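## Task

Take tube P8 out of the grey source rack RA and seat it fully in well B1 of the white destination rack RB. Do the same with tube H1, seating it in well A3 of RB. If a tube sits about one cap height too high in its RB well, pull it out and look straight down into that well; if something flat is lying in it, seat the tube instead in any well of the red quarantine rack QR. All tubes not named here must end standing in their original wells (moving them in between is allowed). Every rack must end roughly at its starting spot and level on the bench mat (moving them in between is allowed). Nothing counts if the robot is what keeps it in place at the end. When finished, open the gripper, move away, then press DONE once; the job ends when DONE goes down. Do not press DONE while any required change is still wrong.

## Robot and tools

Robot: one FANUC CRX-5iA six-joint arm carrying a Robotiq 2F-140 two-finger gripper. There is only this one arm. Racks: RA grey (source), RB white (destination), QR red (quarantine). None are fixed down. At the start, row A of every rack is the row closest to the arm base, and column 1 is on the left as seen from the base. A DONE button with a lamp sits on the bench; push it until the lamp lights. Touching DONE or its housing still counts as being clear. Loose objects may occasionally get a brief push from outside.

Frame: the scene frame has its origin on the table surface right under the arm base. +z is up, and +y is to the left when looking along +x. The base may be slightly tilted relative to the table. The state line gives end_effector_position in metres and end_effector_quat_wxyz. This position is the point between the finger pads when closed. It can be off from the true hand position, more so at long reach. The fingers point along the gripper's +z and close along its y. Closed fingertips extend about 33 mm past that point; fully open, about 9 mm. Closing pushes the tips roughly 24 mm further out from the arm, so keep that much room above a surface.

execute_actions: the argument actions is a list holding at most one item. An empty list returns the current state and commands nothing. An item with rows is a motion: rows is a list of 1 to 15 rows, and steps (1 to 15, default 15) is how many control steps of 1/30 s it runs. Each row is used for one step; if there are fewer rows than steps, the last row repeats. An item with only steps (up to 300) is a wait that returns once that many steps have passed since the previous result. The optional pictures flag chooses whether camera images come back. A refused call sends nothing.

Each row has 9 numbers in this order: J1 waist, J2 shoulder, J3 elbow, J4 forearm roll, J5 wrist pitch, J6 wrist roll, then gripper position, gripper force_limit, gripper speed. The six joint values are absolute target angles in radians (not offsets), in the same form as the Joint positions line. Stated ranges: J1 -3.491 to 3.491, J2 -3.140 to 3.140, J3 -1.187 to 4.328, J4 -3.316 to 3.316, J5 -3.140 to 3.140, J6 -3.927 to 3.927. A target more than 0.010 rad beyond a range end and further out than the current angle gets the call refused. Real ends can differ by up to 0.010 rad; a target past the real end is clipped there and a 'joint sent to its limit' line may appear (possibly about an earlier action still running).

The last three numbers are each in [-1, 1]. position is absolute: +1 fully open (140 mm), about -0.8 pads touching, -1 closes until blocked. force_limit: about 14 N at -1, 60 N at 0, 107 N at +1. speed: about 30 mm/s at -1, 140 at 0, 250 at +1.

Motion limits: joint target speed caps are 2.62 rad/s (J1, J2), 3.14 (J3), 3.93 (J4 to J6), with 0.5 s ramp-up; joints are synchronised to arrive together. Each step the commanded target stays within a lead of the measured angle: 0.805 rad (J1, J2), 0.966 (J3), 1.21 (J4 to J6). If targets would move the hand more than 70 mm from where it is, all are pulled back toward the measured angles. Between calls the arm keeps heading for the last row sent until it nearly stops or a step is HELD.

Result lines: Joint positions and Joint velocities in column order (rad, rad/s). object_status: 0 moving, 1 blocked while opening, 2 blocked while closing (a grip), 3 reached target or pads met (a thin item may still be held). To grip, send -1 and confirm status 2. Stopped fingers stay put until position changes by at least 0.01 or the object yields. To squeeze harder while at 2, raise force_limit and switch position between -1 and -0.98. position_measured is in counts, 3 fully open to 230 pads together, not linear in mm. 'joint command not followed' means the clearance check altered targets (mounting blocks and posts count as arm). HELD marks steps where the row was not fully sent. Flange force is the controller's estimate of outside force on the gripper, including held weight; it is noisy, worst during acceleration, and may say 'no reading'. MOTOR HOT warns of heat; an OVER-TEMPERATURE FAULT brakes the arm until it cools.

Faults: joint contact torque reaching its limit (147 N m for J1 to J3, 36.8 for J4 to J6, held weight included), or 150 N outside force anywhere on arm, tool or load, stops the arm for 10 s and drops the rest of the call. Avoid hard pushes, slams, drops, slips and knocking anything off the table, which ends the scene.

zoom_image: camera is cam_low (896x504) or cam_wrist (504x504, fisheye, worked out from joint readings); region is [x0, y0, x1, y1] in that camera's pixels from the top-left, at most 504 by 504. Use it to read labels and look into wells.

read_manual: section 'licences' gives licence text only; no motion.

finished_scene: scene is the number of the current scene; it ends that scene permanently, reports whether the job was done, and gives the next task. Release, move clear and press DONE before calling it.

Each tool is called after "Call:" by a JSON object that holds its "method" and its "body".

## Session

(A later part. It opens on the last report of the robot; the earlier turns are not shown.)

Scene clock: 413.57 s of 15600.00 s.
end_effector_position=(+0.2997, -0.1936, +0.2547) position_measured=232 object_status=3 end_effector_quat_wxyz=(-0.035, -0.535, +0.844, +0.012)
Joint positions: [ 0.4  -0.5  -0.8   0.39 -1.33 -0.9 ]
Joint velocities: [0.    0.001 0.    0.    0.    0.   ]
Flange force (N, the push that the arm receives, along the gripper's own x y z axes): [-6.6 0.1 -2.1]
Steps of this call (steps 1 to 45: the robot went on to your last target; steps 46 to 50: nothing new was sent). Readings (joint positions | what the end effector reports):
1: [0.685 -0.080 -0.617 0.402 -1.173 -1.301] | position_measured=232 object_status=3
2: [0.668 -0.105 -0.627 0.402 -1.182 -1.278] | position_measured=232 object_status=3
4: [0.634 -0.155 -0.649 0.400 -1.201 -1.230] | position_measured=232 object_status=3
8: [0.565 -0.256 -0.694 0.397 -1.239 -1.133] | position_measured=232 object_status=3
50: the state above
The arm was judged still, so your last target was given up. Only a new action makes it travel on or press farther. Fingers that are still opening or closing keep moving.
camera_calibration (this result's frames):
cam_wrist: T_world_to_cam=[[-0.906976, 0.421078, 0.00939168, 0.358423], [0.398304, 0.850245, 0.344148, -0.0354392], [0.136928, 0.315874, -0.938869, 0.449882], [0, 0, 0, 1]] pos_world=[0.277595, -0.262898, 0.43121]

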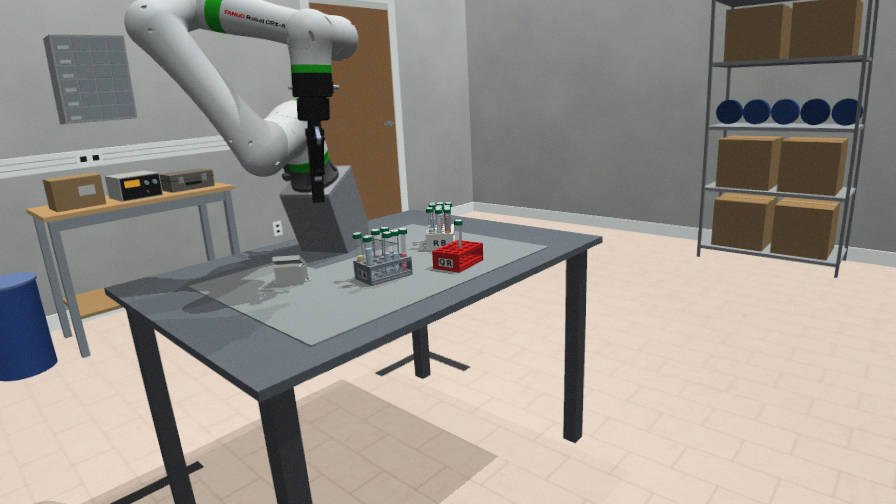

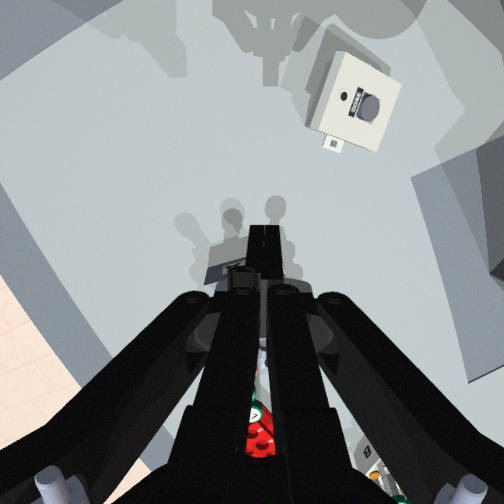

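Call:
{"method": "execute_actions", "body": {"actions": [{"rows":[[0.04,-0.39,-1.04,0.4,-1.0,-0.6,-1,-0.5,0]]}], "pictures": false}}

Call:
{"method": "execute_actions", "body": {"actions": [{"steps":20}]}}

Scene clock: 490.70 s of 15600.00 s.
end_effector_position=(+0.2113, -0.2213, +0.1438) position_measured=232 object_status=3 end_effector_quat_wxyz=(-0.075, -0.564, +0.821, +0.055)
Joint positions: [ 0.096 -0.407 -1.003  0.398 -1.051 -0.647]
Joint velocities: [-0.66   0.202 -0.44   0.018  0.597  0.545]
Flange force (N, the push that the arm receives, along the gripper's own x y z axes): [-3.5 -11.0 6.3]
Steps of this call (steps 1 to 90: nothing new was sent; then 73.63 s passed at rest; steps 91 to 105: all 15 steps of this action). Readings (joint positions | what the end effector reports):
91: [0.400 -0.500 -0.800 0.390 -1.330 -0.900] | position_measured=232 object_status=3
92: [0.398 -0.499 -0.801 0.390 -1.328 -0.898] | position_measured=232 object_status=3
94: [0.377 -0.493 -0.815 0.390 -1.309 -0.881] | position_measured=232 object_status=3
98: [0.276 -0.462 -0.883 0.393 -1.217 -0.797] | position_measured=232 object_status=3
105: the state above

Scene clock: 491.37 s of 15600.00 s.
end_effector_position=(+0.1899, -0.2232, +0.1264) position_measured=232 object_status=3 end_effector_quat_wxyz=(-0.080, -0.568, +0.816, +0.065)
Joint positions: [ 0.04 -0.39 -1.04  0.4  -1.   -0.6 ]
Joint velocities: [ 0.    -0.001 -0.001 -0.001  0.001  0.   ]
Flange force (N, the push that the arm receives, along the gripper's own x y z axes): [-5.5 -5.4 0.6]
Steps of this call (steps 1 to 20: the robot went on to your last target). Readings (joint positions | what the end effector reports):
1: [0.076 -0.401 -1.016 0.399 -1.033 -0.630] | position_measured=232 object_status=3
2: [0.060 -0.396 -1.027 0.399 -1.018 -0.617] | position_measured=232 object_status=3
4: [0.042 -0.391 -1.038 0.400 -1.002 -0.602] | position_measured=232 object_status=3
8: [0.040 -0.390 -1.040 0.400 -1.000 -0.600] | position_measured=232 object_status=3
20: the state above
camera_calibration (this result's frames):
cam_wrist: T_world_to_cam=[[-0.928245, 0.340316, 0.150156, 0.240714], [0.371562, 0.867228, 0.331446, 0.0880637], [-0.0174232, 0.363455, -0.931449, 0.392783], [0, 0, 0, 1]] pos_world=[0.197564, -0.301049, 0.300524]

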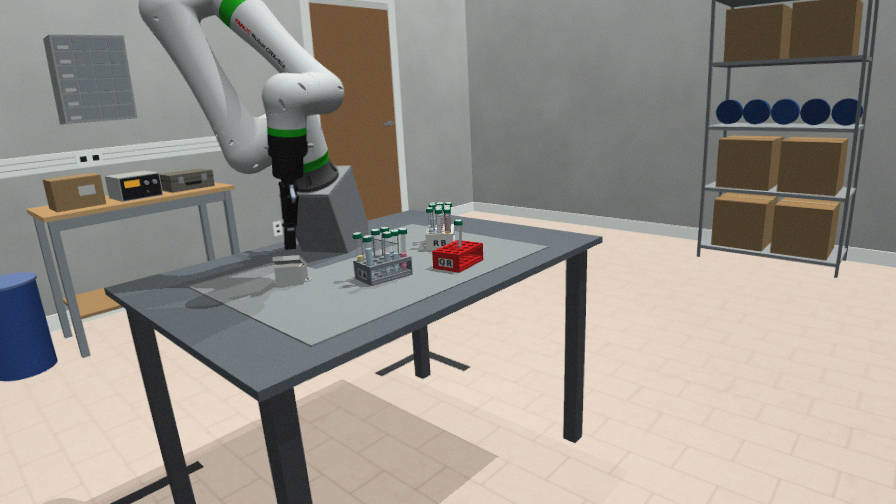

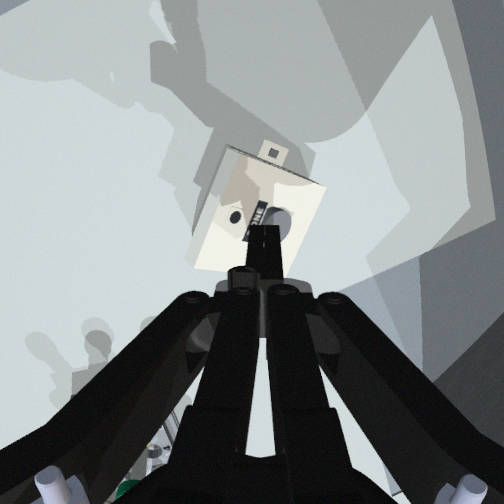

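Call:
{"method": "execute_actions", "body": {"actions": [{"rows":[[-0.005,-0.3325,-1.0612,0.401,-0.938,-0.6,-1,-0.5,0]]}], "pictures": false}}

Call:
{"method": "execute_actions", "body": {"actions": [{"rows":[[-0.045,-0.25,-1.072,0.442,-0.845,-0.6,-1,-0.5,0]]}]}}

Scene clock: 506.93 s of 15600.00 s.
end_effector_position=(+0.1744, -0.2198, +0.1071) position_measured=232 object_status=3 end_effector_quat_wxyz=(-0.088, -0.560, +0.820, +0.079)
Joint positions: [-0.005 -0.333 -1.061  0.401 -0.938 -0.6  ]
Joint velocities: [ 0.    -0.001 -0.     0.001  0.001  0.001]
Flange force (N, the push that the arm receives, along the gripper's own x y z axes): [-6.6 -4.6 1.4]
Steps of this call (steps 1 to 15: the robot went on to your last target; steps 16 to 90: nothing new was sent; then 12.07 s passed at rest; steps 91 to 105: all 15 steps of this action). Readings (joint positions | what the end effector reports):
91: [0.040 -0.390 -1.040 0.400 -1.000 -0.600] | position_measured=232 object_status=3
92: [0.038 -0.388 -1.041 0.400 -0.997 -0.600] | position_measured=232 object_status=3
94: [0.022 -0.367 -1.048 0.400 -0.975 -0.600] | position_measured=232 object_status=3
98: [-0.004 -0.333 -1.061 0.401 -0.939 -0.600] | position_measured=232 object_status=3
105: the state above

Scene clock: 507.20 s of 15600.00 s.
end_effector_position=(+0.1745, -0.2210, +0.0927) position_measured=232 object_status=3 end_effector_quat_wxyz=(-0.090, -0.563, +0.818, +0.081)
Joint positions: [-0.035 -0.272 -1.066  0.426 -0.876 -0.6  ]
Joint velocities: [-0.001 -0.    -0.001  0.    -0.001 -0.   ]
Flange force (N, the push that the arm receives, along the gripper's own x y z axes): no reading
FORCE FAULT: contact force on the arm reached its limit, and the arm stopped. The contact can be on any part of the arm, not only on its tool. The arm's remaining commands of this call were not run. The arm is still stopped at the end of this call. While its stop runs, an arm, its gripper or tool too, takes no new command.
The stop began at step 8 of this call (marked STOPPED below). From that step on the arm followed nothing that you had sent.
The task's run ended inside this call: 7 steps that you had sent did not run.
Steps of this call (steps 1 to 7: the first 7 steps of this action; step 8: the stop). Readings (joint positions | what the end effector reports):
1: [-0.005 -0.332 -1.061 0.401 -0.938 -0.600] | position_measured=232 object_status=3
2: [-0.006 -0.330 -1.061 0.402 -0.935 -0.600] | position_measured=232 object_status=3
4: [-0.016 -0.309 -1.064 0.413 -0.912 -0.600] | position_measured=232 object_status=3
8: [-0.035 -0.269 -1.069 0.431 -0.871 -0.600] | position_measured=232 object_status=3 STOPPED
camera_calibration (this result's frames):
cam_wrist: T_world_to_cam=[[-0.918259, 0.349082, 0.186927, 0.227551], [0.393339, 0.858538, 0.328934, 0.0976139], [-0.0456592, 0.375572, -0.925668, 0.367354], [0, 0, 0, 1]] pos_world=[0.187328, -0.301207, 0.265404]
The task's run has ended: the event that ends the task has happened. This ends this scene only. If you have not yet called finished_scene for this scene, call it to go on to the next scene.

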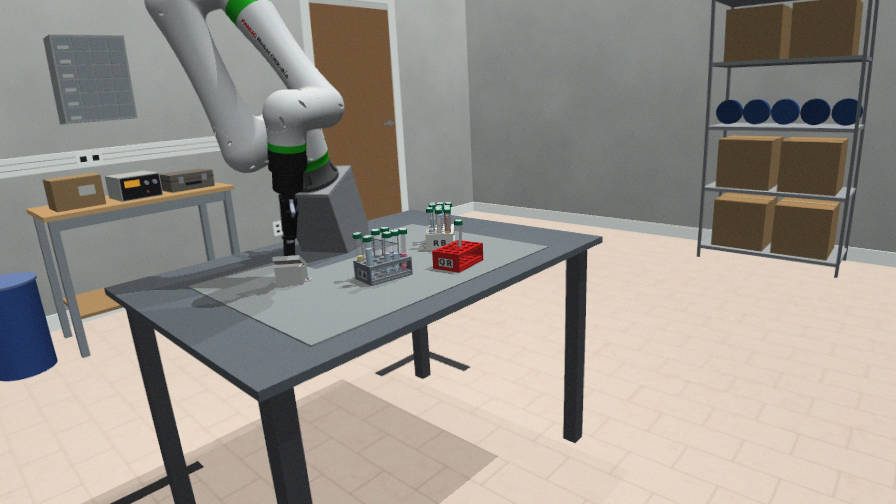

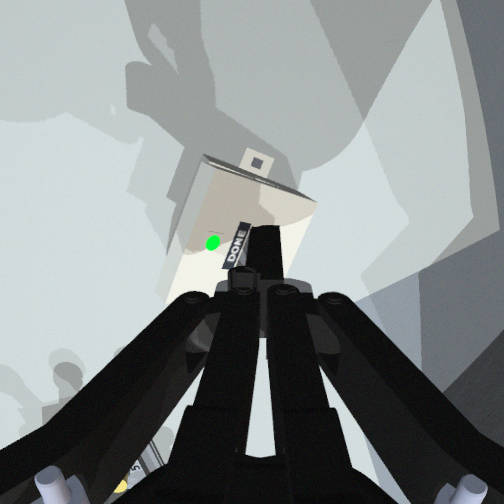

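Call:
{"method": "finished_scene", "body": {"scene": 1}}

The scene is finished: the task was done.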